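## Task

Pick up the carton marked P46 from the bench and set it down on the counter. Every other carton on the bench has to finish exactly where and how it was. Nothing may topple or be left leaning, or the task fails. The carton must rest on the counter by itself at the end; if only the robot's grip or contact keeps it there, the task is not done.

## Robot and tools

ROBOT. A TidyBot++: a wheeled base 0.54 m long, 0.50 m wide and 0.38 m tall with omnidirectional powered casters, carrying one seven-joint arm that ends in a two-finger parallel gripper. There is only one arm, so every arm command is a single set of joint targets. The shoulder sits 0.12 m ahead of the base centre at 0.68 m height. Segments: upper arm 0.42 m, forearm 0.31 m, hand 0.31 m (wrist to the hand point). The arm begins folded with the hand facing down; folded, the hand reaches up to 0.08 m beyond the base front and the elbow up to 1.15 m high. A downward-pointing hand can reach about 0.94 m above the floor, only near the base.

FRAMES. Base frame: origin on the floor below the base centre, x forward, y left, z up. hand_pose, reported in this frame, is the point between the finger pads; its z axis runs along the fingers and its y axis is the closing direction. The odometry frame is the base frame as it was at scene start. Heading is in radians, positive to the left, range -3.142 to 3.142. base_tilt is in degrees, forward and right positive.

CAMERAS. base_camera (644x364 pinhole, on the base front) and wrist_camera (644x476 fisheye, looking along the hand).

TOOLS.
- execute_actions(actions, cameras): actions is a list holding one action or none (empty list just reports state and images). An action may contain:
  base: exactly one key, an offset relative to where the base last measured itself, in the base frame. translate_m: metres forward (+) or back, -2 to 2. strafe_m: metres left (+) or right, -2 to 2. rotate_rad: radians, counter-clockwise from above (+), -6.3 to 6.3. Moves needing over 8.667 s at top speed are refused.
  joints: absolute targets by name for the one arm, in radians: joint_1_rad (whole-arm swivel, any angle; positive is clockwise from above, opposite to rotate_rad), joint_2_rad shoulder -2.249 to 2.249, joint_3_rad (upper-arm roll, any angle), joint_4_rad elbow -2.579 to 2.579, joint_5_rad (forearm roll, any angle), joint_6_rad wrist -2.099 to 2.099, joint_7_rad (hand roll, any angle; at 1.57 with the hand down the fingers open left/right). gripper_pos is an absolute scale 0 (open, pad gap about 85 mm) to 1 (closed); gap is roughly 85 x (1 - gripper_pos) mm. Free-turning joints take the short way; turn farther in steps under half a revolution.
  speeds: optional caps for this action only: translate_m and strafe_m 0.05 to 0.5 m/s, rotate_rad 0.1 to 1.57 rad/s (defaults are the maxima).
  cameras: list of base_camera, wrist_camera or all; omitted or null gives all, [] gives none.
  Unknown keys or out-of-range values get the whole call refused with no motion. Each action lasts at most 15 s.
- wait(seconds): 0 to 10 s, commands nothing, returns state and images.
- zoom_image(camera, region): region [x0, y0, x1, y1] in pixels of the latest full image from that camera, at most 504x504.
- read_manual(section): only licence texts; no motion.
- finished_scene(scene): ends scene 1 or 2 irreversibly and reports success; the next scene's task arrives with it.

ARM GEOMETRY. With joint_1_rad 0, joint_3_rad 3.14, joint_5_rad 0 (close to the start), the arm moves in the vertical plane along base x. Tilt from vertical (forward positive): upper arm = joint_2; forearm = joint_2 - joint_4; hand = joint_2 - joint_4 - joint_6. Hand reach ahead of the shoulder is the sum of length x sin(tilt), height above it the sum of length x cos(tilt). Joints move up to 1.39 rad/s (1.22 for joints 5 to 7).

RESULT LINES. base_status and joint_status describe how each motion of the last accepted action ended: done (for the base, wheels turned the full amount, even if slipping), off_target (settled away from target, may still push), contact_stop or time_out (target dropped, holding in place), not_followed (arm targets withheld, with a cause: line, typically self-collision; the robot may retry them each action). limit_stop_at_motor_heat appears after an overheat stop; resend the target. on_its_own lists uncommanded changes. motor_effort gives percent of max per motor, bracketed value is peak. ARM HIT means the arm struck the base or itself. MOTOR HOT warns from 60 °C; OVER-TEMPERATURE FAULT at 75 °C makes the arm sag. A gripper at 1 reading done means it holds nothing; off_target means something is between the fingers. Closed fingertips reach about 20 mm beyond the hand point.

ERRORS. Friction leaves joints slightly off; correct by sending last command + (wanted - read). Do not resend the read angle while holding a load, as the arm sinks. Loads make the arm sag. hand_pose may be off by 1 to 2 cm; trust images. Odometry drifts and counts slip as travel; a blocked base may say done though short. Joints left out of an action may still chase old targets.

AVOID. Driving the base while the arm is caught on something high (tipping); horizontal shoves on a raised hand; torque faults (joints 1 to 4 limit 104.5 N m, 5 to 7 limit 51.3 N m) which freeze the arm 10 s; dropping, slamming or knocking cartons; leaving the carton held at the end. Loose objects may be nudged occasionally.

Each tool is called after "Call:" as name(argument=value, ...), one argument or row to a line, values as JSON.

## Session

Call:
execute_actions(
  actions=[],
)

Scene clock: 0.00 s.
base_odometry: x=+0.000 y=+0.000 heading=+0.000 (m, m, rad; odometry frame)
base_tilt: forward=-0.4 right=-1.0 (deg)
base_status: not commanded
joint_positions: joint_1_rad=-0.014 joint_2_rad=-0.365 joint_3_rad=+3.137 joint_4_rad=-2.539 joint_5_rad=+0.027 joint_6_rad=-0.852 joint_7_rad=+1.514 gripper_pos=+0.000
joint_status: not commanded
motor_effort: joint_1_rad=+1 joint_2_rad=-1 joint_3_rad=+0 joint_4_rad=+13 joint_5_rad=+0 joint_6_rad=-1 joint_7_rad=+0 (%)
hand_pose: x=+0.2637 y=-0.0024 z=+0.5875 quat_wxyz=(+0.009, +0.998, -0.011, +0.058) (m; base frame)
pictures: base_camera, wrist_camera
Images, in order (width x height): base_camera 644x364, wrist_camera 644x476.

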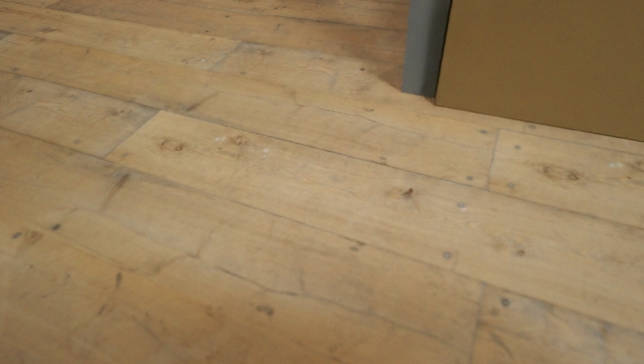

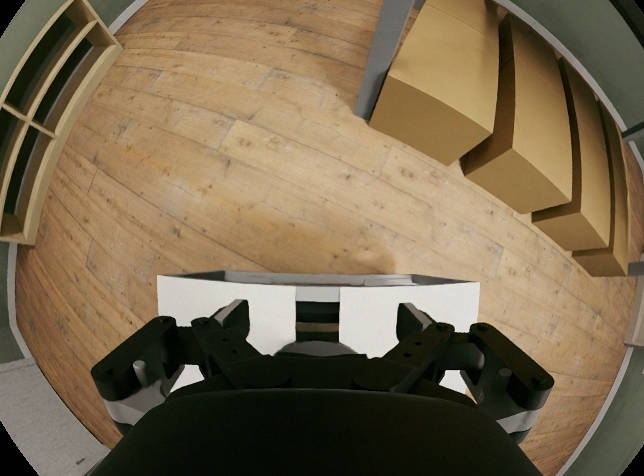

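Call:
execute_actions(
  actions=[
    {"joints":{"joint_1_rad":-0.7,"joint_2_rad":-0.2,"joint_4_rad":-1.2,"joint_6_rad":-1.1,"joint_7_rad":1.57}},
  ],
  cameras=["wrist_camera"],
)

Call:
execute_actions(
  actions=[
    {"joints":{"joint_1_rad":0.6}},
  ],
  cameras=["wrist_camera"],
)

Scene clock: 6.73 s.
base_odometry: x=+0.000 y=+0.000 heading=+0.000 (m, m, rad; odometry frame)
base_tilt: forward=-0.4 right=-1.1 (deg)
base_status: not commanded
joint_positions: joint_1_rad=-0.675 joint_2_rad=-0.231 joint_3_rad=+3.137 joint_4_rad=-1.221 joint_5_rad=+0.027 joint_6_rad=-1.071 joint_7_rad=+1.525 gripper_pos=+0.000
joint_status: all done
motor_effort: joint_1_rad=+0(0) joint_2_rad=-11(11) joint_3_rad=+0(1) joint_4_rad=+21(23) joint_5_rad=+0(0) joint_6_rad=+8(9) joint_7_rad=+0(0) (%)
hand_pose: x=+0.4654 y=+0.2731 z=+1.1172 quat_wxyz=(-0.169, +0.815, +0.267, +0.486) (m; base frame)
pictures: wrist_camera
Images, in order (width x height): wrist_camera 644x476.

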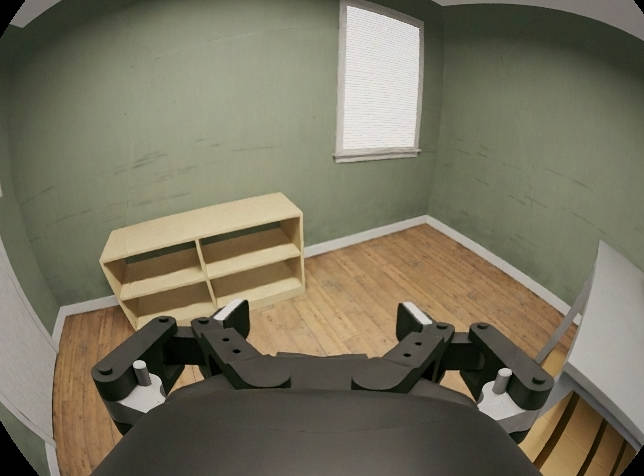

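Scene clock: 9.30 s.
base_odometry: x=+0.000 y=+0.000 heading=+0.000 (m, m, rad; odometry frame)
base_tilt: forward=-0.4 right=-1.0 (deg)
base_status: not commanded
joint_positions: joint_1_rad=+0.577 joint_2_rad=-0.226 joint_3_rad=+3.137 joint_4_rad=-1.221 joint_5_rad=+0.027 joint_6_rad=-1.071 joint_7_rad=+1.525 gripper_pos=+0.000
joint_status: all done
motor_effort: joint_1_rad=+0(1) joint_2_rad=-12(12) joint_3_rad=+1(2) joint_4_rad=+21(21) joint_5_rad=+0(1) joint_6_rad=+8(8) joint_7_rad=+1(0) (%)
hand_pose: x=+0.4887 y=-0.2447 z=+1.1149 quat_wxyz=(+0.147, +0.818, -0.261, +0.491) (m; base frame)
pictures: wrist_camera
Images, in order (width x height): wrist_camera 644x476.

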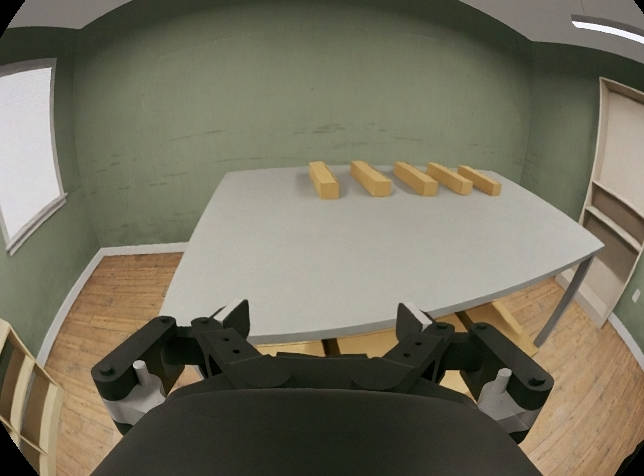

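Call:
execute_actions(
  actions=[
    {"base":{"rotate_rad":0.485},"joints":{"joint_1_rad":0.9}},
  ],
  cameras=[],
)

Call:
execute_actions(
  actions=[
    {"base":{"translate_m":1.06}},
  ],
  cameras=[],
)

Call:
execute_actions(
  actions=[
    {"base":{"rotate_rad":-0.785}},
  ],
)

Scene clock: 25.50 s.
base_odometry: x=+0.000 y=+0.000 heading=+0.484 (m, m, rad; odometry frame)
base_tilt: forward=-0.3 right=-1.0 (deg)
base_status: done
joint_positions: joint_1_rad=+0.875 joint_2_rad=-0.225 joint_3_rad=+3.137 joint_4_rad=-1.221 joint_5_rad=+0.027 joint_6_rad=-1.072 joint_7_rad=+1.525 gripper_pos=+0.000
joint_status: all done
motor_effort: joint_1_rad=+0(0) joint_2_rad=-12(13) joint_3_rad=+0(2) joint_4_rad=+21(21) joint_5_rad=+0(1) joint_6_rad=+8(8) joint_7_rad=+1(0) (%)
hand_pose: x=+0.4009 y=-0.3426 z=+1.1141 quat_wxyz=(+0.218, +0.771, -0.380, +0.463) (m; base frame)
pictures: none
No camera images: the call's "cameras" was empty. Leave "cameras" out to get every camera's image.

Scene clock: 28.97 s.
base_odometry: x=+0.938 y=+0.495 heading=+0.485 (m, m, rad; odometry frame)
base_tilt: forward=-0.4 right=-1.1 (deg)
base_status: done
joint_positions: joint_1_rad=+0.877 joint_2_rad=-0.218 joint_3_rad=+3.137 joint_4_rad=-1.221 joint_5_rad=+0.027 joint_6_rad=-1.073 joint_7_rad=+1.525 gripper_pos=+0.000
joint_status: not commanded
motor_effort: joint_1_rad=+0(1) joint_2_rad=-12(14) joint_3_rad=+1(2) joint_4_rad=+21(22) joint_5_rad=+0(1) joint_6_rad=+8(9) joint_7_rad=+0(2) (%)
hand_pose: x=+0.4016 y=-0.3453 z=+1.1111 quat_wxyz=(+0.217, +0.772, -0.382, +0.459) (m; base frame)
pictures: none
No camera images: the call's "cameras" was empty. Leave "cameras" out to get every camera's image.

Scene clock: 30.67 s.
base_odometry: x=+0.938 y=+0.495 heading=-0.299 (m, m, rad; odometry frame)
base_tilt: forward=-0.3 right=-1.0 (deg)
base_status: done
joint_positions: joint_1_rad=+0.882 joint_2_rad=-0.217 joint_3_rad=+3.137 joint_4_rad=-1.221 joint_5_rad=+0.027 joint_6_rad=-1.074 joint_7_rad=+1.525 gripper_pos=+0.000
joint_status: not commanded
motor_effort: joint_1_rad=+0(1) joint_2_rad=-12(14) joint_3_rad=+1(3) joint_4_rad=+21(21) joint_5_rad=+0(1) joint_6_rad=+8(9) joint_7_rad=+0(0) (%)
hand_pose: x=+0.4003 y=-0.3472 z=+1.1104 quat_wxyz=(+0.218, +0.772, -0.384, +0.458) (m; base frame)
pictures: base_camera, wrist_camera
Images, in order (width x height): base_camera 644x364, wrist_camera 644x476.

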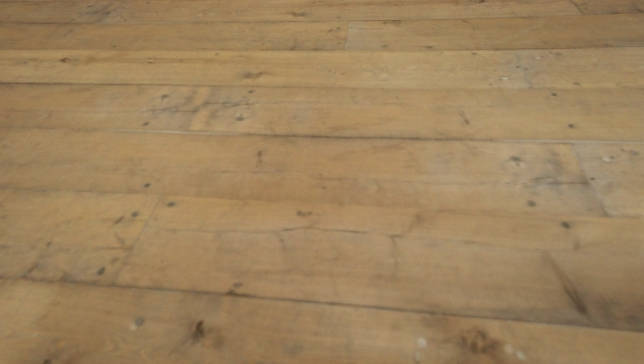

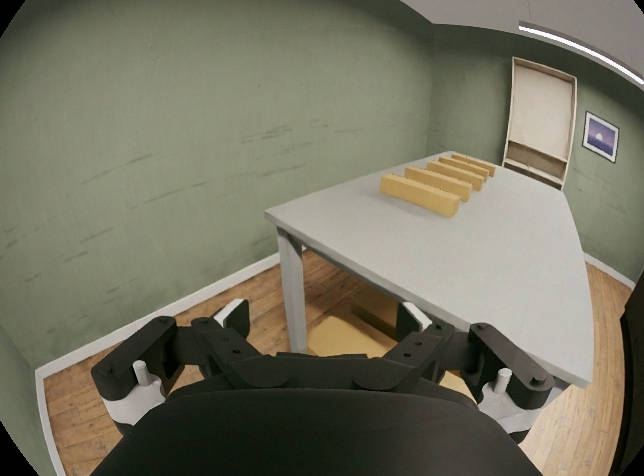

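Call:
execute_actions(
  actions=[
    {"base":{"translate_m":1.05},"joints":{"joint_1_rad":1.2}},
  ],
)

Scene clock: 43.57 s.
base_odometry: x=+1.941 y=+0.184 heading=-0.300 (m, m, rad; odometry frame)
base_tilt: forward=-0.4 right=-1.0 (deg)
base_status: done
joint_positions: joint_1_rad=+1.179 joint_2_rad=-0.217 joint_3_rad=+3.137 joint_4_rad=-1.221 joint_5_rad=+0.027 joint_6_rad=-1.074 joint_7_rad=+1.526 gripper_pos=+0.000
joint_status: all done
motor_effort: joint_1_rad=+0(1) joint_2_rad=-12(14) joint_3_rad=+0(2) joint_4_rad=+21(22) joint_5_rad=+0(1) joint_6_rad=+8(8) joint_7_rad=+1(0) (%)
hand_pose: x=+0.2863 y=-0.4143 z=+1.1104 quat_wxyz=(+0.283, +0.706, -0.494, +0.421) (m; base frame)
pictures: base_camera, wrist_camera
Images, in order (width x height): base_camera 644x364, wrist_camera 644x476.

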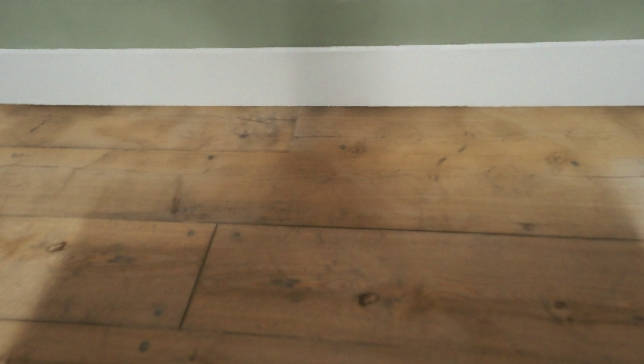

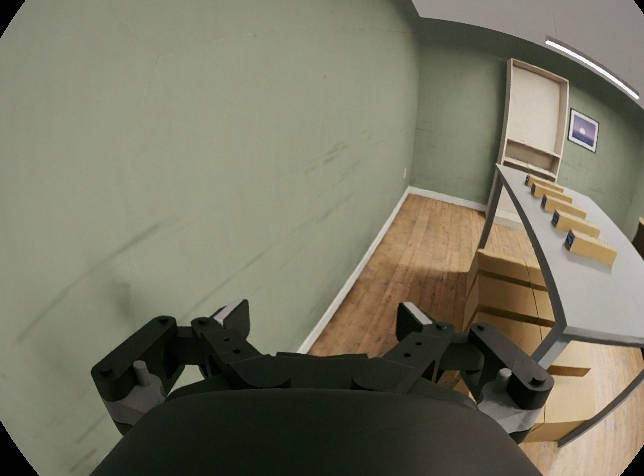

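Call:
execute_actions(
  actions=[
    {"base":{"translate_m":0.33},"joints":{"joint_1_rad":1.5}},
  ],
  cameras=[],
)

Call:
execute_actions(
  actions=[
    {"base":{"rotate_rad":-1.57},"joints":{"joint_1_rad":0.9,"joint_6_rad":-1.23}},
  ],
)

Scene clock: 52.67 s.
base_odometry: x=+2.256 y=+0.086 heading=-0.300 (m, m, rad; odometry frame)
base_tilt: forward=-0.4 right=-1.0 (deg)
base_status: done
joint_positions: joint_1_rad=+1.475 joint_2_rad=-0.217 joint_3_rad=+3.136 joint_4_rad=-1.221 joint_5_rad=+0.027 joint_6_rad=-1.074 joint_7_rad=+1.526 gripper_pos=+0.000
joint_status: all done
motor_effort: joint_1_rad=+1(2) joint_2_rad=-12(13) joint_3_rad=+0(1) joint_4_rad=+21(21) joint_5_rad=+0(1) joint_6_rad=+8(9) joint_7_rad=+0(1) (%)
hand_pose: x=+0.1584 y=-0.4450 z=+1.1104 quat_wxyz=(+0.342, +0.626, -0.592, +0.375) (m; base frame)
pictures: none
No camera images: the call's "cameras" was empty. Leave "cameras" out to get every camera's image.

Scene clock: 54.97 s.
base_odometry: x=+2.256 y=+0.086 heading=-1.870 (m, m, rad; odometry frame)
base_tilt: forward=-0.3 right=-1.0 (deg)
base_status: done
joint_positions: joint_1_rad=+0.924 joint_2_rad=-0.214 joint_3_rad=+3.136 joint_4_rad=-1.221 joint_5_rad=+0.027 joint_6_rad=-1.201 joint_7_rad=+1.526 gripper_pos=+0.000
joint_status: all done
motor_effort: joint_1_rad=-1(1) joint_2_rad=-11(14) joint_3_rad=+0(3) joint_4_rad=+20(21) joint_5_rad=+0(1) joint_6_rad=+8(8) joint_7_rad=+1(0) (%)
hand_pose: x=+0.3728 y=-0.3428 z=+1.0759 quat_wxyz=(+0.203, +0.791, -0.415, +0.402) (m; base frame)
pictures: base_camera, wrist_camera
Images, in order (width x height): base_camera 644x364, wrist_camera 644x476.

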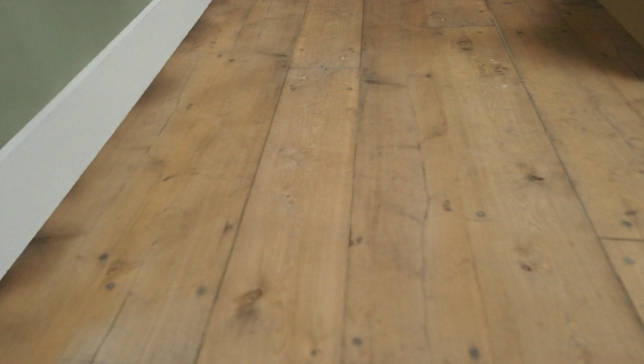

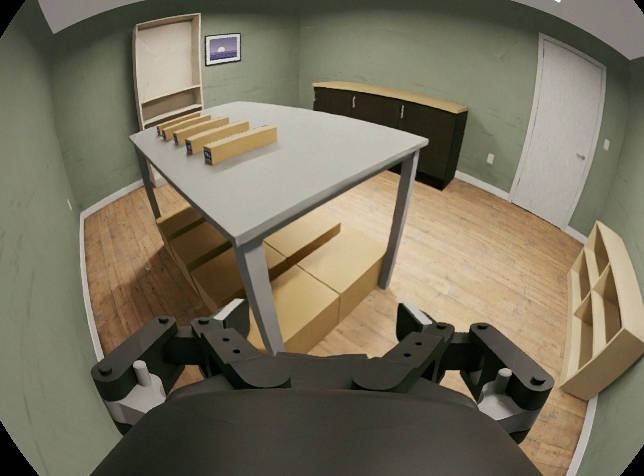

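Call:
execute_actions(
  actions=[
    {"base":{"rotate_rad":-0.1},"joints":{"joint_1_rad":1.35}},
  ],
  cameras=[],
)

Call:
execute_actions(
  actions=[
    {"base":{"translate_m":1.0}},
  ],
)

Scene clock: 62.87 s.
base_odometry: x=+2.256 y=+0.086 heading=-1.969 (m, m, rad; odometry frame)
base_tilt: forward=-0.4 right=-1.0 (deg)
base_status: done
joint_positions: joint_1_rad=+1.327 joint_2_rad=-0.214 joint_3_rad=+3.136 joint_4_rad=-1.221 joint_5_rad=+0.027 joint_6_rad=-1.201 joint_7_rad=+1.526 gripper_pos=+0.000
joint_status: all done
motor_effort: joint_1_rad=+0(0) joint_2_rad=-11(14) joint_3_rad=+0(3) joint_4_rad=+21(21) joint_5_rad=+0(1) joint_6_rad=+8(8) joint_7_rad=+0(0) (%)
hand_pose: x=+0.2181 y=-0.4149 z=+1.0758 quat_wxyz=(+0.279, +0.692, -0.565, +0.353) (m; base frame)
pictures: none
No camera images: the call's "cameras" was empty. Leave "cameras" out to get every camera's image.

Scene clock: 66.23 s.
base_odometry: x=+1.867 y=-0.835 heading=-1.970 (m, m, rad; odometry frame)
base_tilt: forward=-0.3 right=-1.0 (deg)
base_status: done
joint_positions: joint_1_rad=+1.330 joint_2_rad=-0.214 joint_3_rad=+3.136 joint_4_rad=-1.221 joint_5_rad=+0.027 joint_6_rad=-1.202 joint_7_rad=+1.526 gripper_pos=+0.000
joint_status: not commanded
motor_effort: joint_1_rad=-1(2) joint_2_rad=-12(13) joint_3_rad=+0(2) joint_4_rad=+20(21) joint_5_rad=+0(1) joint_6_rad=+8(8) joint_7_rad=+1(1) (%)
hand_pose: x=+0.2171 y=-0.4150 z=+1.0756 quat_wxyz=(+0.279, +0.691, -0.566, +0.352) (m; base frame)
pictures: base_camera, wrist_camera
Images, in order (width x height): base_camera 644x364, wrist_camera 644x476.

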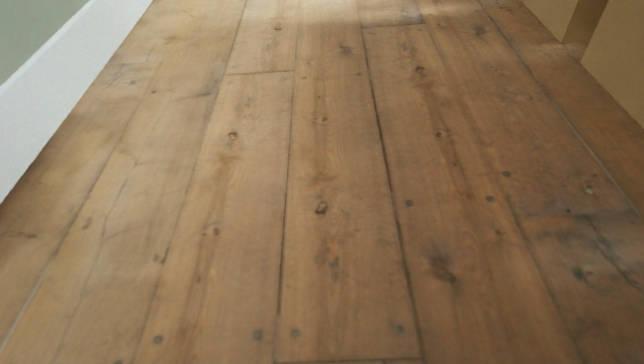

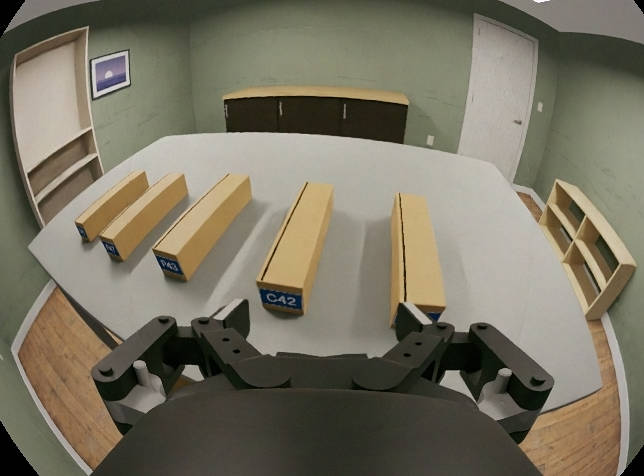

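Call:
zoom_image(
  camera="wrist_camera",
  region=[60, 200, 220, 300],
)

Call:
zoom_image(
  camera="wrist_camera",
  region=[370, 270, 470, 340],
)

Region (60, 200, 220, 300) of wrist_camera's 644x476 image, scaled by 3.150; it fills the top 315 rows of this view, and the rest is white.

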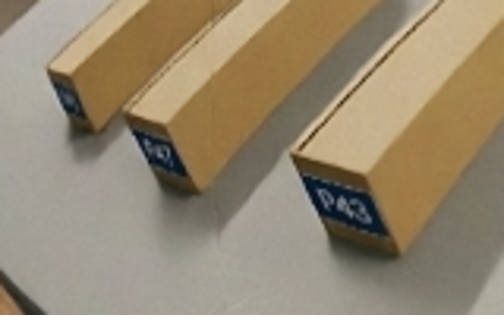

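Region (370, 270, 470, 340) of wrist_camera's 644x476 image, scaled by 5.040; it fills the top 353 rows of this view, and the rest is white.

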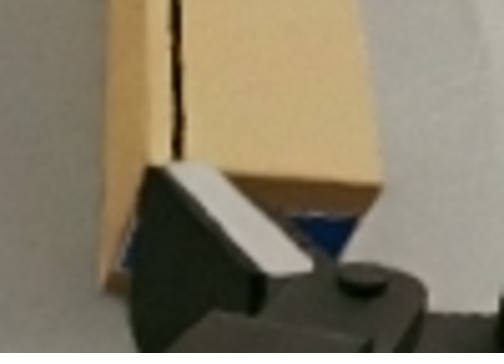

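Call:
execute_actions(
  actions=[
    {"joints":{"joint_1_rad":1.8}},
  ],
  cameras=["wrist_camera"],
)

Scene clock: 73.63 s.
base_odometry: x=+1.867 y=-0.835 heading=-1.970 (m, m, rad; odometry frame)
base_tilt: forward=-0.4 right=-1.1 (deg)
base_status: not commanded
joint_positions: joint_1_rad=+1.777 joint_2_rad=-0.214 joint_3_rad=+3.136 joint_4_rad=-1.221 joint_5_rad=+0.027 joint_6_rad=-1.202 joint_7_rad=+1.526 gripper_pos=+0.000
joint_status: all done
motor_effort: joint_1_rad=-1(1) joint_2_rad=-11(12) joint_3_rad=+0(1) joint_4_rad=+20(21) joint_5_rad=+0(0) joint_6_rad=+8(8) joint_7_rad=+1(1) (%)
hand_pose: x=+0.0278 y=-0.4165 z=+1.0756 quat_wxyz=(+0.351, +0.548, -0.705, +0.282) (m; base frame)
pictures: wrist_camera
Images, in order (width x height): wrist_camera 644x476.

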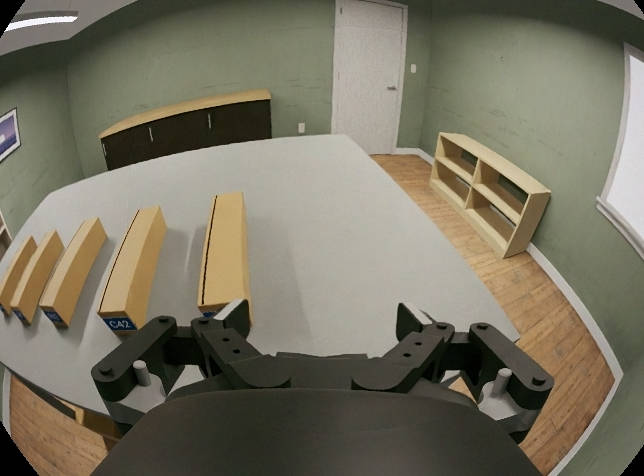

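Call:
execute_actions(
  actions=[
    {"joints":{"joint_1_rad":1.57}},
  ],
  cameras=["wrist_camera"],
)

Scene clock: 78.30 s.
base_odometry: x=+1.867 y=-0.835 heading=-1.970 (m, m, rad; odometry frame)
base_tilt: forward=-0.3 right=-1.0 (deg)
base_status: not commanded
joint_positions: joint_1_rad=+1.592 joint_2_rad=-0.214 joint_3_rad=+3.136 joint_4_rad=-1.221 joint_5_rad=+0.027 joint_6_rad=-1.202 joint_7_rad=+1.526 gripper_pos=+0.000
joint_status: all done
motor_effort: joint_1_rad=-1(1) joint_2_rad=-12(12) joint_3_rad=+0(1) joint_4_rad=+21(21) joint_5_rad=+0(1) joint_6_rad=+8(8) joint_7_rad=+0(0) (%)
hand_pose: x=+0.1061 y=-0.4262 z=+1.0756 quat_wxyz=(+0.323, +0.611, -0.651, +0.313) (m; base frame)
pictures: wrist_camera
Images, in order (width x height): wrist_camera 644x476.

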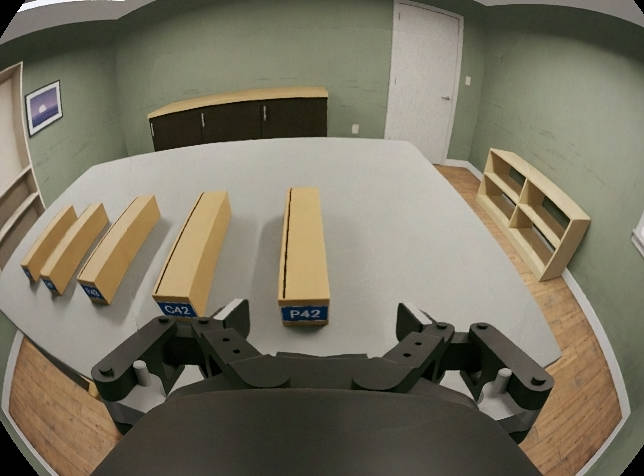

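Call:
execute_actions(
  actions=[
    {"base":{"translate_m":0.6}},
  ],
)

Scene clock: 85.43 s.
base_odometry: x=+1.634 y=-1.388 heading=-1.970 (m, m, rad; odometry frame)
base_tilt: forward=-0.3 right=-1.1 (deg)
base_status: done
joint_positions: joint_1_rad=+1.591 joint_2_rad=-0.214 joint_3_rad=+3.136 joint_4_rad=-1.221 joint_5_rad=+0.027 joint_6_rad=-1.203 joint_7_rad=+1.526 gripper_pos=+0.000
joint_status: not commanded
motor_effort: joint_1_rad=+0(1) joint_2_rad=-12(12) joint_3_rad=+0(2) joint_4_rad=+20(21) joint_5_rad=+0(1) joint_6_rad=+8(8) joint_7_rad=+1(0) (%)
hand_pose: x=+0.1067 y=-0.4261 z=+1.0754 quat_wxyz=(+0.323, +0.612, -0.651, +0.313) (m; base frame)
pictures: base_camera, wrist_camera
Images, in order (width x height): base_camera 644x364, wrist_camera 644x476.

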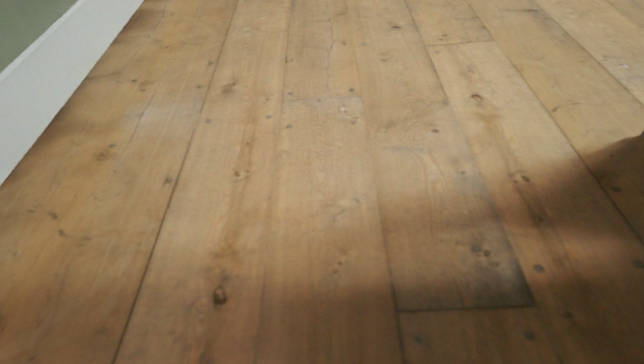

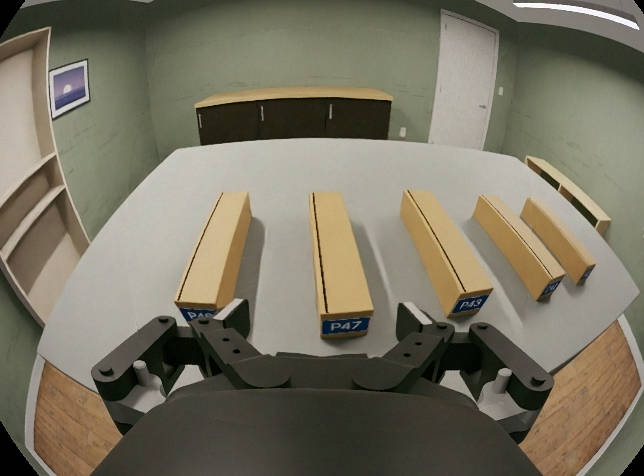

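Call:
execute_actions(
  actions=[
    {"base":{"translate_m":0.10},"joints":{"joint_1_rad":1.47,"joint_2_rad":0.256,"joint_4_rad":-0.698,"joint_6_rad":-1.346,"joint_7_rad":1.62}},
  ],
)

Scene clock: 99.07 s.
base_odometry: x=+1.595 y=-1.480 heading=-1.970 (m, m, rad; odometry frame)
base_tilt: forward=-0.4 right=-1.1 (deg)
base_status: done
joint_positions: joint_1_rad=+1.496 joint_2_rad=+0.246 joint_3_rad=+3.136 joint_4_rad=-0.725 joint_5_rad=+0.027 joint_6_rad=-1.317 joint_7_rad=+1.576 gripper_pos=+0.000
joint_status: all done
motor_effort: joint_1_rad=+0(1) joint_2_rad=-29(31) joint_3_rad=+0(2) joint_4_rad=+20(21) joint_5_rad=+0(1) joint_6_rad=+7(8) joint_7_rad=+0(0) (%)
hand_pose: x=+0.1596 y=-0.5952 z=+1.0626 quat_wxyz=(+0.291, +0.669, -0.618, +0.295) (m; base frame)
pictures: base_camera, wrist_camera
Images, in order (width x height): base_camera 644x364, wrist_camera 644x476.

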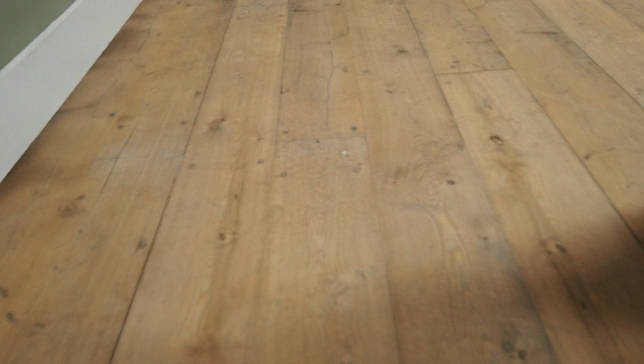

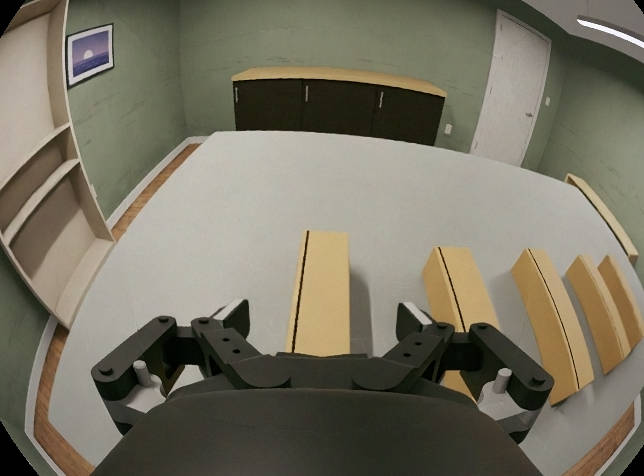

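Call:
execute_actions(
  actions=[
    {"joints":{"joint_2_rad":0.2,"joint_4_rad":-1.14,"joint_6_rad":-0.93}},
  ],
  cameras=["wrist_camera"],
)

Scene clock: 104.80 s.
base_odometry: x=+1.595 y=-1.480 heading=-1.970 (m, m, rad; odometry frame)
base_tilt: forward=-0.3 right=-1.1 (deg)
base_status: not commanded
joint_positions: joint_1_rad=+1.496 joint_2_rad=+0.228 joint_3_rad=+3.136 joint_4_rad=-1.119 joint_5_rad=+0.027 joint_6_rad=-0.958 joint_7_rad=+1.576 gripper_pos=+0.000
joint_status: all done
motor_effort: joint_1_rad=-1(0) joint_2_rad=-31(33) joint_3_rad=+0(0) joint_4_rad=+23(24) joint_5_rad=+0(0) joint_6_rad=+7(8) joint_7_rad=+0(1) (%)
hand_pose: x=+0.1640 y=-0.6310 z=+0.9528 quat_wxyz=(+0.285, +0.675, -0.616, +0.289) (m; base frame)
pictures: wrist_camera
Images, in order (width x height): wrist_camera 644x476.

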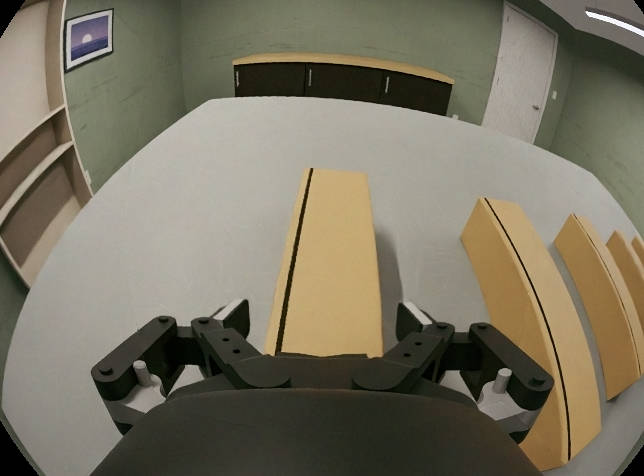

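Call:
execute_actions(
  actions=[
    {"joints":{"gripper_pos":1.0}},
  ],
  cameras=["wrist_camera"],
)

Call:
execute_actions(
  actions=[
    {"joints":{"joint_2_rad":0.2,"joint_4_rad":-0.85,"joint_6_rad":-1.25}},
  ],
  cameras=["wrist_camera"],
)

Scene clock: 109.47 s.
base_odometry: x=+1.595 y=-1.480 heading=-1.970 (m, m, rad; odometry frame)
base_tilt: forward=-0.3 right=-1.0 (deg)
base_status: not commanded
joint_positions: joint_1_rad=+1.496 joint_2_rad=+0.226 joint_3_rad=+3.136 joint_4_rad=-1.120 joint_5_rad=+0.027 joint_6_rad=-0.956 joint_7_rad=+1.576 gripper_pos=+0.358
joint_status: gripper_pos off_target (ended at +0.358, target +1.000)
motor_effort: joint_1_rad=-1(0) joint_2_rad=-32(32) joint_3_rad=+0(0) joint_4_rad=+23(23) joint_5_rad=+0(0) joint_6_rad=+8(8) joint_7_rad=+0(0) (%)
hand_pose: x=+0.1640 y=-0.6308 z=+0.9543 quat_wxyz=(+0.287, +0.674, -0.616, +0.290) (m; base frame)
pictures: wrist_camera
Images, in order (width x height): wrist_camera 644x476.

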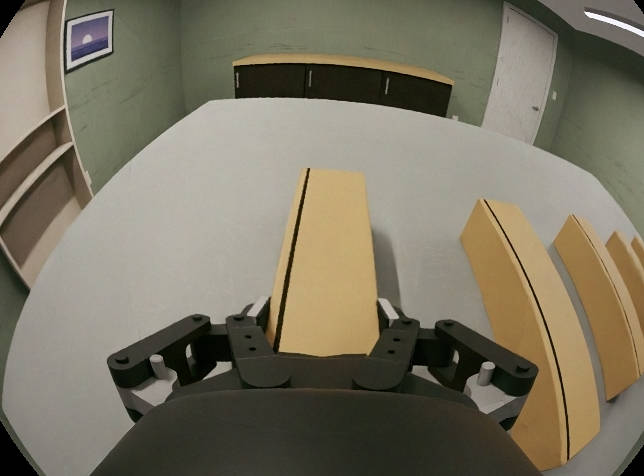

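Scene clock: 110.83 s.
base_odometry: x=+1.595 y=-1.480 heading=-1.970 (m, m, rad; odometry frame)
base_tilt: forward=-0.4 right=-1.0 (deg)
base_status: not commanded
joint_positions: joint_1_rad=+1.496 joint_2_rad=+0.220 joint_3_rad=+3.136 joint_4_rad=-0.872 joint_5_rad=+0.027 joint_6_rad=-1.225 joint_7_rad=+1.576 gripper_pos=+0.358
joint_status: all done
motor_effort: joint_1_rad=+0(0) joint_2_rad=-30(34) joint_3_rad=+0(0) joint_4_rad=+22(24) joint_5_rad=+0(0) joint_6_rad=+7(8) joint_7_rad=+0(0) (%)
hand_pose: x=+0.1602 y=-0.5981 z=+1.0259 quat_wxyz=(+0.282, +0.674, -0.620, +0.285) (m; base frame)
pictures: wrist_camera
Images, in order (width x height): wrist_camera 644x476.

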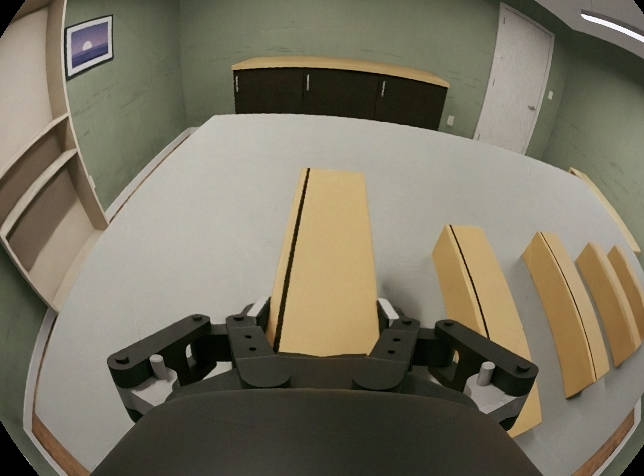

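Call:
execute_actions(
  actions=[
    {"base":{"translate_m":0.9},"joints":{"joint_1_rad":1.3,"joint_2_rad":-0.2,"joint_4_rad":-1.15,"joint_6_rad":-1.35}},
  ],
)

Scene clock: 118.33 s.
base_odometry: x=+1.245 y=-2.310 heading=-1.970 (m, m, rad; odometry frame)
base_tilt: forward=-0.4 right=-1.0 (deg)
base_status: done
joint_positions: joint_1_rad=+1.321 joint_2_rad=-0.194 joint_3_rad=+3.136 joint_4_rad=-1.126 joint_5_rad=+0.027 joint_6_rad=-1.325 joint_7_rad=+1.576 gripper_pos=+0.358
joint_status: all done
motor_effort: joint_1_rad=+0(3) joint_2_rad=-12(33) joint_3_rad=+0(2) joint_4_rad=+20(22) joint_5_rad=+0(1) joint_6_rad=+8(8) joint_7_rad=+0(0) (%)
hand_pose: x=+0.2167 y=-0.4002 z=+1.0848 quat_wxyz=(+0.273, +0.715, -0.553, +0.330) (m; base frame)
pictures: base_camera, wrist_camera
Images, in order (width x height): base_camera 644x364, wrist_camera 644x476.

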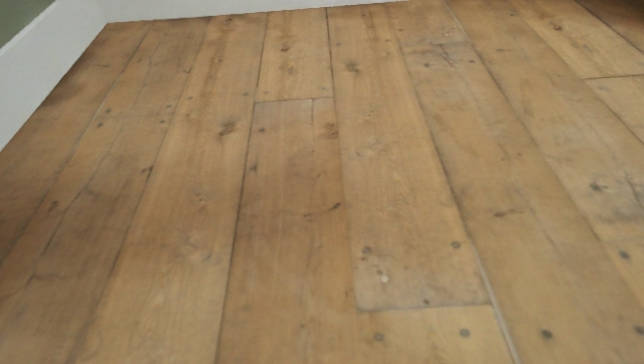

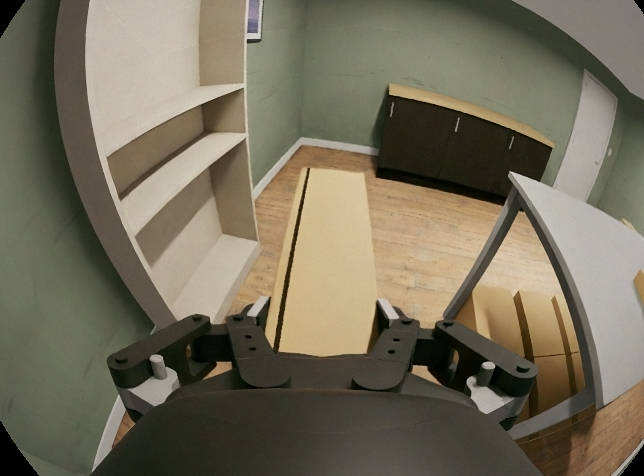

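Call:
execute_actions(
  actions=[
    {"base":{"rotate_rad":-1.55},"joints":{"joint_1_rad":0.0}},
  ],
)

Scene clock: 125.53 s.
base_odometry: x=+1.245 y=-2.310 heading=+2.764 (m, m, rad; odometry frame)
base_tilt: forward=-0.3 right=-1.1 (deg)
base_status: done
joint_positions: joint_1_rad=+0.022 joint_2_rad=-0.194 joint_3_rad=+3.136 joint_4_rad=-1.127 joint_5_rad=+0.027 joint_6_rad=-1.325 joint_7_rad=+1.576 gripper_pos=+0.358
joint_status: all done
motor_effort: joint_1_rad=+0(2) joint_2_rad=-12(14) joint_3_rad=+0(1) joint_4_rad=+20(20) joint_5_rad=+0(1) joint_6_rad=+8(8) joint_7_rad=+1(0) (%)
hand_pose: x=+0.5307 y=-0.0133 z=+1.0844 quat_wxyz=(+0.018, +0.904, -0.008, +0.427) (m; base frame)
pictures: base_camera, wrist_camera
Images, in order (width x height): base_camera 644x364, wrist_camera 644x476.

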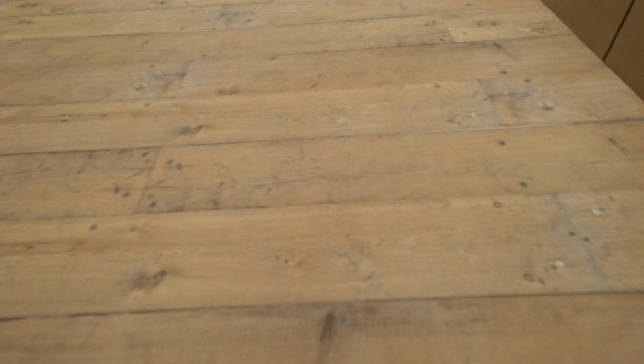

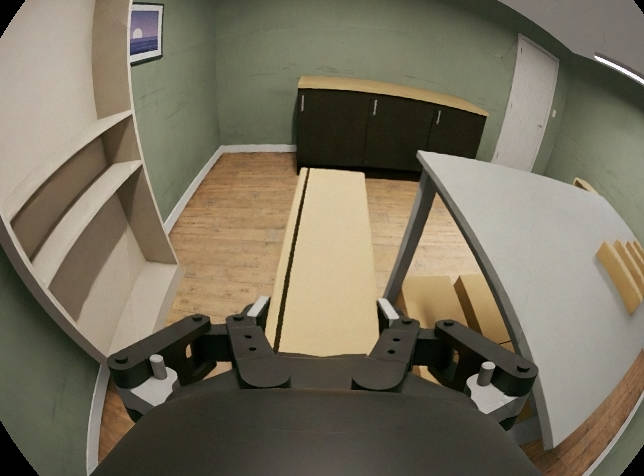

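Call:
execute_actions(
  actions=[
    {"base":{"rotate_rad":0.06}},
  ],
  cameras=[],
)

Call:
execute_actions(
  actions=[
    {"base":{"translate_m":1.6}},
  ],
)

Scene clock: 131.97 s.
base_odometry: x=+1.245 y=-2.310 heading=+2.823 (m, m, rad; odometry frame)
base_tilt: forward=-0.3 right=-1.1 (deg)
base_status: done
joint_positions: joint_1_rad=+0.017 joint_2_rad=-0.194 joint_3_rad=+3.136 joint_4_rad=-1.127 joint_5_rad=+0.027 joint_6_rad=-1.325 joint_7_rad=+1.576 gripper_pos=+0.358
joint_status: not commanded
motor_effort: joint_1_rad=+1(0) joint_2_rad=-12(12) joint_3_rad=+0(2) joint_4_rad=+20(21) joint_5_rad=+0(1) joint_6_rad=+8(8) joint_7_rad=+0(0) (%)
hand_pose: x=+0.5307 y=-0.0111 z=+1.0844 quat_wxyz=(+0.017, +0.904, -0.005, +0.427) (m; base frame)
pictures: none
No camera images: the call's "cameras" was empty. Leave "cameras" out to get every camera's image.

Scene clock: 136.53 s.
base_odometry: x=-0.274 y=-1.808 heading=+2.823 (m, m, rad; odometry frame)
base_tilt: forward=-0.3 right=-1.0 (deg)
base_status: done
joint_positions: joint_1_rad=+0.017 joint_2_rad=-0.195 joint_3_rad=+3.136 joint_4_rad=-1.131 joint_5_rad=+0.027 joint_6_rad=-1.328 joint_7_rad=+1.576 gripper_pos=+0.358
joint_status: not commanded
motor_effort: joint_1_rad=+0(1) joint_2_rad=-14(16) joint_3_rad=+0(1) joint_4_rad=+20(21) joint_5_rad=+0(0) joint_6_rad=+8(8) joint_7_rad=+1(0) (%)
hand_pose: x=+0.5298 y=-0.0111 z=+1.0822 quat_wxyz=(+0.017, +0.905, -0.005, +0.425) (m; base frame)
pictures: base_camera, wrist_camera
Images, in order (width x height): base_camera 644x364, wrist_camera 644x476.

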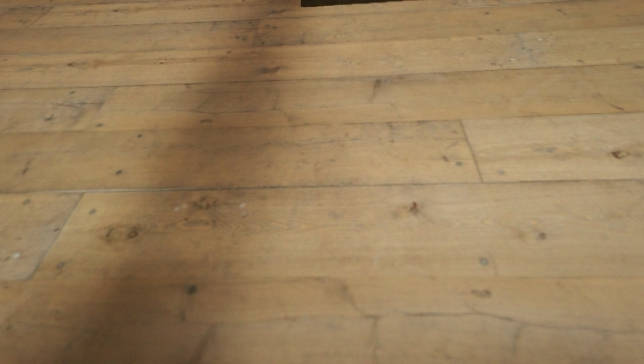

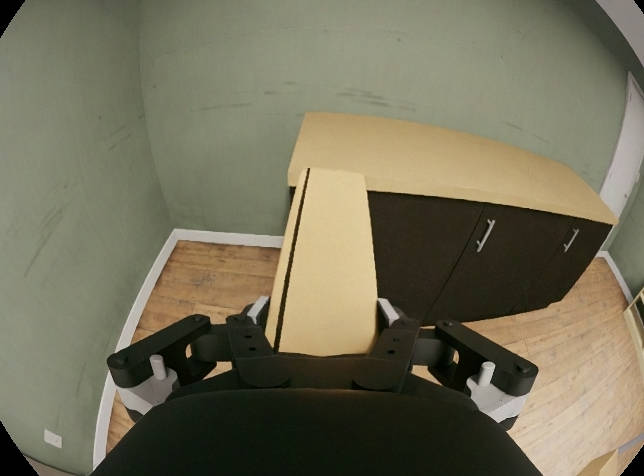

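Call:
execute_actions(
  actions=[
    {"base":{"rotate_rad":-0.45},"joints":{"joint_1_rad":-0.47}},
  ],
  cameras=[],
)

Call:
execute_actions(
  actions=[
    {"base":{"translate_m":0.7}},
  ],
)

Scene clock: 147.73 s.
base_odometry: x=-0.274 y=-1.808 heading=+2.373 (m, m, rad; odometry frame)
base_tilt: forward=-0.4 right=-1.0 (deg)
base_status: done
joint_positions: joint_1_rad=-0.448 joint_2_rad=-0.195 joint_3_rad=+3.137 joint_4_rad=-1.131 joint_5_rad=+0.027 joint_6_rad=-1.328 joint_7_rad=+1.576 gripper_pos=+0.358
joint_status: all done
motor_effort: joint_1_rad=-1(2) joint_2_rad=-12(13) joint_3_rad=+0(2) joint_4_rad=+20(20) joint_5_rad=+0(1) joint_6_rad=+8(8) joint_7_rad=+1(1) (%)
hand_pose: x=+0.4913 y=+0.1740 z=+1.0822 quat_wxyz=(-0.081, +0.882, +0.203, +0.417) (m; base frame)
pictures: none
No camera images: the call's "cameras" was empty. Leave "cameras" out to get every camera's image.

Scene clock: 150.50 s.
base_odometry: x=-0.777 y=-1.321 heading=+2.373 (m, m, rad; odometry frame)
base_tilt: forward=-0.3 right=-1.0 (deg)
base_status: done
joint_positions: joint_1_rad=-0.448 joint_2_rad=-0.195 joint_3_rad=+3.137 joint_4_rad=-1.132 joint_5_rad=+0.027 joint_6_rad=-1.329 joint_7_rad=+1.576 gripper_pos=+0.358
joint_status: not commanded
motor_effort: joint_1_rad=+0(1) joint_2_rad=-13(16) joint_3_rad=+0(1) joint_4_rad=+20(20) joint_5_rad=+0(1) joint_6_rad=+8(8) joint_7_rad=+1(0) (%)
hand_pose: x=+0.4910 y=+0.1739 z=+1.0817 quat_wxyz=(-0.081, +0.882, +0.203, +0.417) (m; base frame)
pictures: base_camera, wrist_camera
Images, in order (width x height): base_camera 644x364, wrist_camera 644x476.

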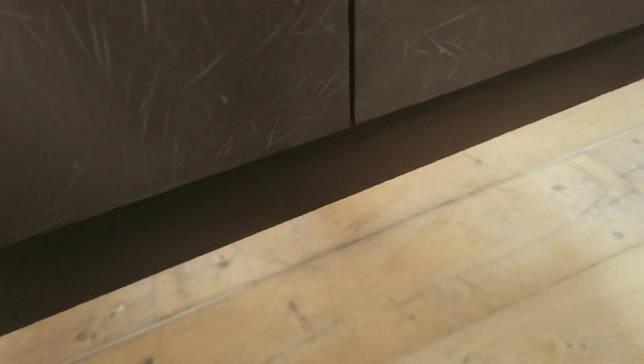

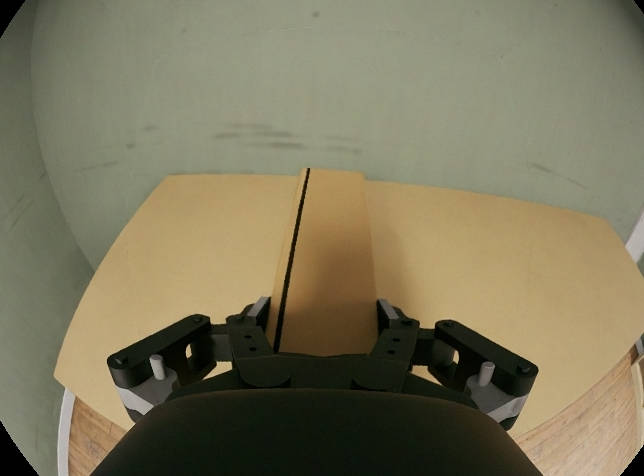

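Call:
execute_actions(
  actions=[
    {"joints":{"joint_2_rad":0.18,"joint_4_rad":-0.87,"joint_6_rad":-1.25}},
  ],
  cameras=[],
)

Call:
execute_actions(
  actions=[
    {"joints":{"joint_2_rad":0.131,"joint_4_rad":-1.225,"joint_6_rad":-0.92}},
  ],
  cameras=["wrist_camera"],
)

Scene clock: 158.67 s.
base_odometry: x=-0.777 y=-1.321 heading=+2.373 (m, m, rad; odometry frame)
base_tilt: forward=-0.3 right=-1.1 (deg)
base_status: not commanded
joint_positions: joint_1_rad=-0.448 joint_2_rad=+0.179 joint_3_rad=+3.137 joint_4_rad=-0.898 joint_5_rad=+0.027 joint_6_rad=-1.280 joint_7_rad=+1.576 gripper_pos=+0.358
joint_status: all done
motor_effort: joint_1_rad=+0(0) joint_2_rad=-28(31) joint_3_rad=+0(0) joint_4_rad=+21(23) joint_5_rad=+0(0) joint_6_rad=+7(8) joint_7_rad=+1(0) (%)
hand_pose: x=+0.6361 y=+0.2440 z=+1.0245 quat_wxyz=(-0.072, +0.900, +0.208, +0.376) (m; base frame)
pictures: none
No camera images: the call's "cameras" was empty. Leave "cameras" out to get every camera's image.

Scene clock: 160.17 s.
base_odometry: x=-0.777 y=-1.321 heading=+2.373 (m, m, rad; odometry frame)
base_tilt: forward=-0.3 right=-1.1 (deg)
base_status: not commanded
joint_positions: joint_1_rad=-0.448 joint_2_rad=+0.160 joint_3_rad=+3.137 joint_4_rad=-1.201 joint_5_rad=+0.027 joint_6_rad=-0.947 joint_7_rad=+1.576 gripper_pos=+0.358
joint_status: all done
motor_effort: joint_1_rad=+0(1) joint_2_rad=-29(31) joint_3_rad=+0(0) joint_4_rad=+23(23) joint_5_rad=+0(0) joint_6_rad=+7(8) joint_7_rad=+1(1) (%)
hand_pose: x=+0.6654 y=+0.2597 z=+0.9531 quat_wxyz=(-0.077, +0.890, +0.210, +0.397) (m; base frame)
pictures: wrist_camera
Images, in order (width x height): wrist_camera 644x476.

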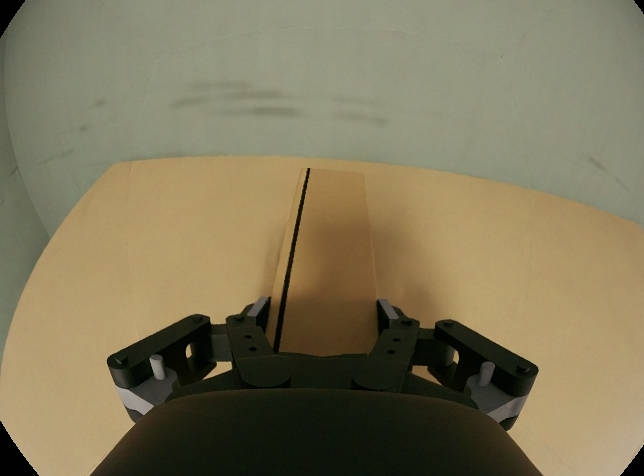

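Call:
execute_actions(
  actions=[
    {"joints":{"joint_2_rad":0.2}},
  ],
  cameras=["wrist_camera"],
)

Scene clock: 164.97 s.
base_odometry: x=-0.777 y=-1.321 heading=+2.373 (m, m, rad; odometry frame)
base_tilt: forward=-0.3 right=-1.0 (deg)
base_status: not commanded
joint_positions: joint_1_rad=-0.448 joint_2_rad=+0.169 joint_3_rad=+3.137 joint_4_rad=-1.201 joint_5_rad=+0.027 joint_6_rad=-0.939 joint_7_rad=+1.576 gripper_pos=+0.358
joint_status: all done
motor_effort: joint_1_rad=+0(1) joint_2_rad=-27(29) joint_3_rad=+0(0) joint_4_rad=+21(23) joint_5_rad=+0(0) joint_6_rad=+6(8) joint_7_rad=+1(0) (%)
hand_pose: x=+0.6690 y=+0.2615 z=+0.9495 quat_wxyz=(-0.077, +0.890, +0.210, +0.397) (m; base frame)
pictures: wrist_camera
Images, in order (width x height): wrist_camera 644x476.

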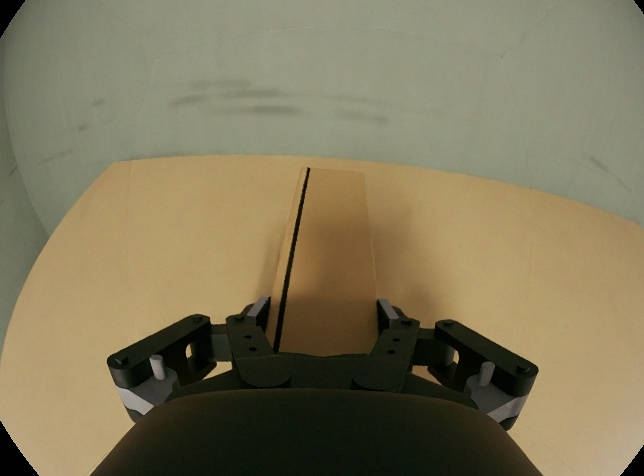

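Likely touching (shoulder stopped short, efforts dropped). Release.

Call:
execute_actions(
  actions=[
    {"joints":{"gripper_pos":0.0,"joint_2_rad":0.18}},
  ],
  cameras=["wrist_camera"],
)

Call:
execute_actions(
  actions=[
    {"joints":{"joint_2_rad":-0.2,"joint_6_rad":-1.3}},
  ],
  cameras=["wrist_camera"],
)

Scene clock: 169.57 s.
base_odometry: x=-0.777 y=-1.321 heading=+2.373 (m, m, rad; odometry frame)
base_tilt: forward=-0.3 right=-1.1 (deg)
base_status: not commanded
joint_positions: joint_1_rad=-0.448 joint_2_rad=+0.169 joint_3_rad=+3.137 joint_4_rad=-1.203 joint_5_rad=+0.027 joint_6_rad=-0.939 joint_7_rad=+1.576 gripper_pos=+0.000
joint_status: all done
motor_effort: joint_1_rad=+0(0) joint_2_rad=-29(29) joint_3_rad=+0(0) joint_4_rad=+23(23) joint_5_rad=+0(0) joint_6_rad=+7(7) joint_7_rad=+0(0) (%)
hand_pose: x=+0.6687 y=+0.2614 z=+0.9483 quat_wxyz=(-0.077, +0.891, +0.211, +0.396) (m; base frame)
pictures: wrist_camera
Images, in order (width x height): wrist_camera 644x476.

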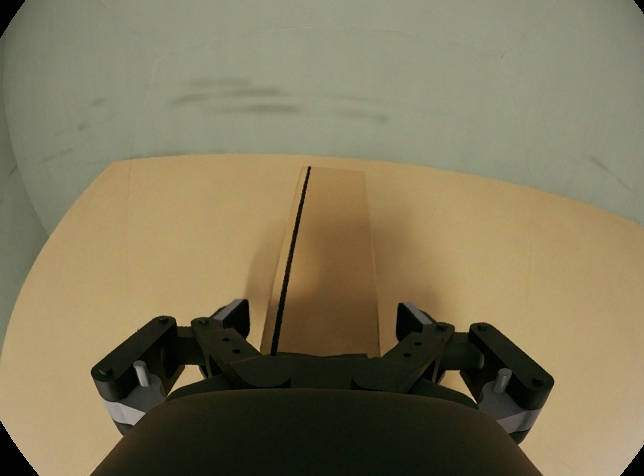

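Scene clock: 171.10 s.
base_odometry: x=-0.777 y=-1.321 heading=+2.373 (m, m, rad; odometry frame)
base_tilt: forward=-0.3 right=-1.1 (deg)
base_status: not commanded
joint_positions: joint_1_rad=-0.448 joint_2_rad=-0.200 joint_3_rad=+3.137 joint_4_rad=-1.205 joint_5_rad=+0.027 joint_6_rad=-1.275 joint_7_rad=+1.576 gripper_pos=+0.000
joint_status: all done
motor_effort: joint_1_rad=+0(0) joint_2_rad=-13(31) joint_3_rad=+0(0) joint_4_rad=+20(24) joint_5_rad=+0(0) joint_6_rad=+7(8) joint_7_rad=+0(0) (%)
hand_pose: x=+0.4975 y=+0.1772 z=+1.0600 quat_wxyz=(-0.079, +0.885, +0.205, +0.410) (m; base frame)
pictures: wrist_camera
Images, in order (width x height): wrist_camera 644x476.

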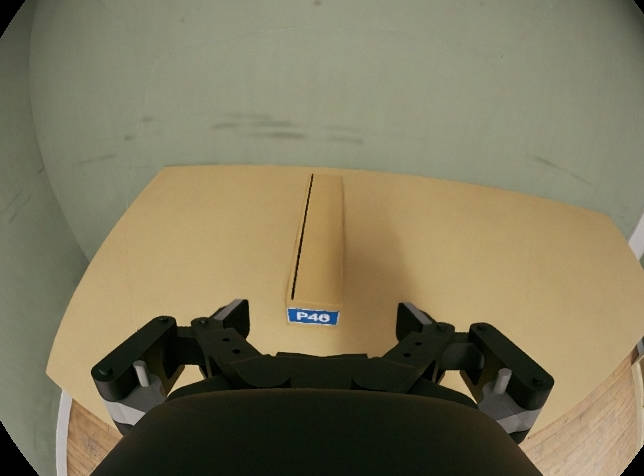

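Call:
finished_scene(
  scene=2,
)

The scene is finished: the task was done.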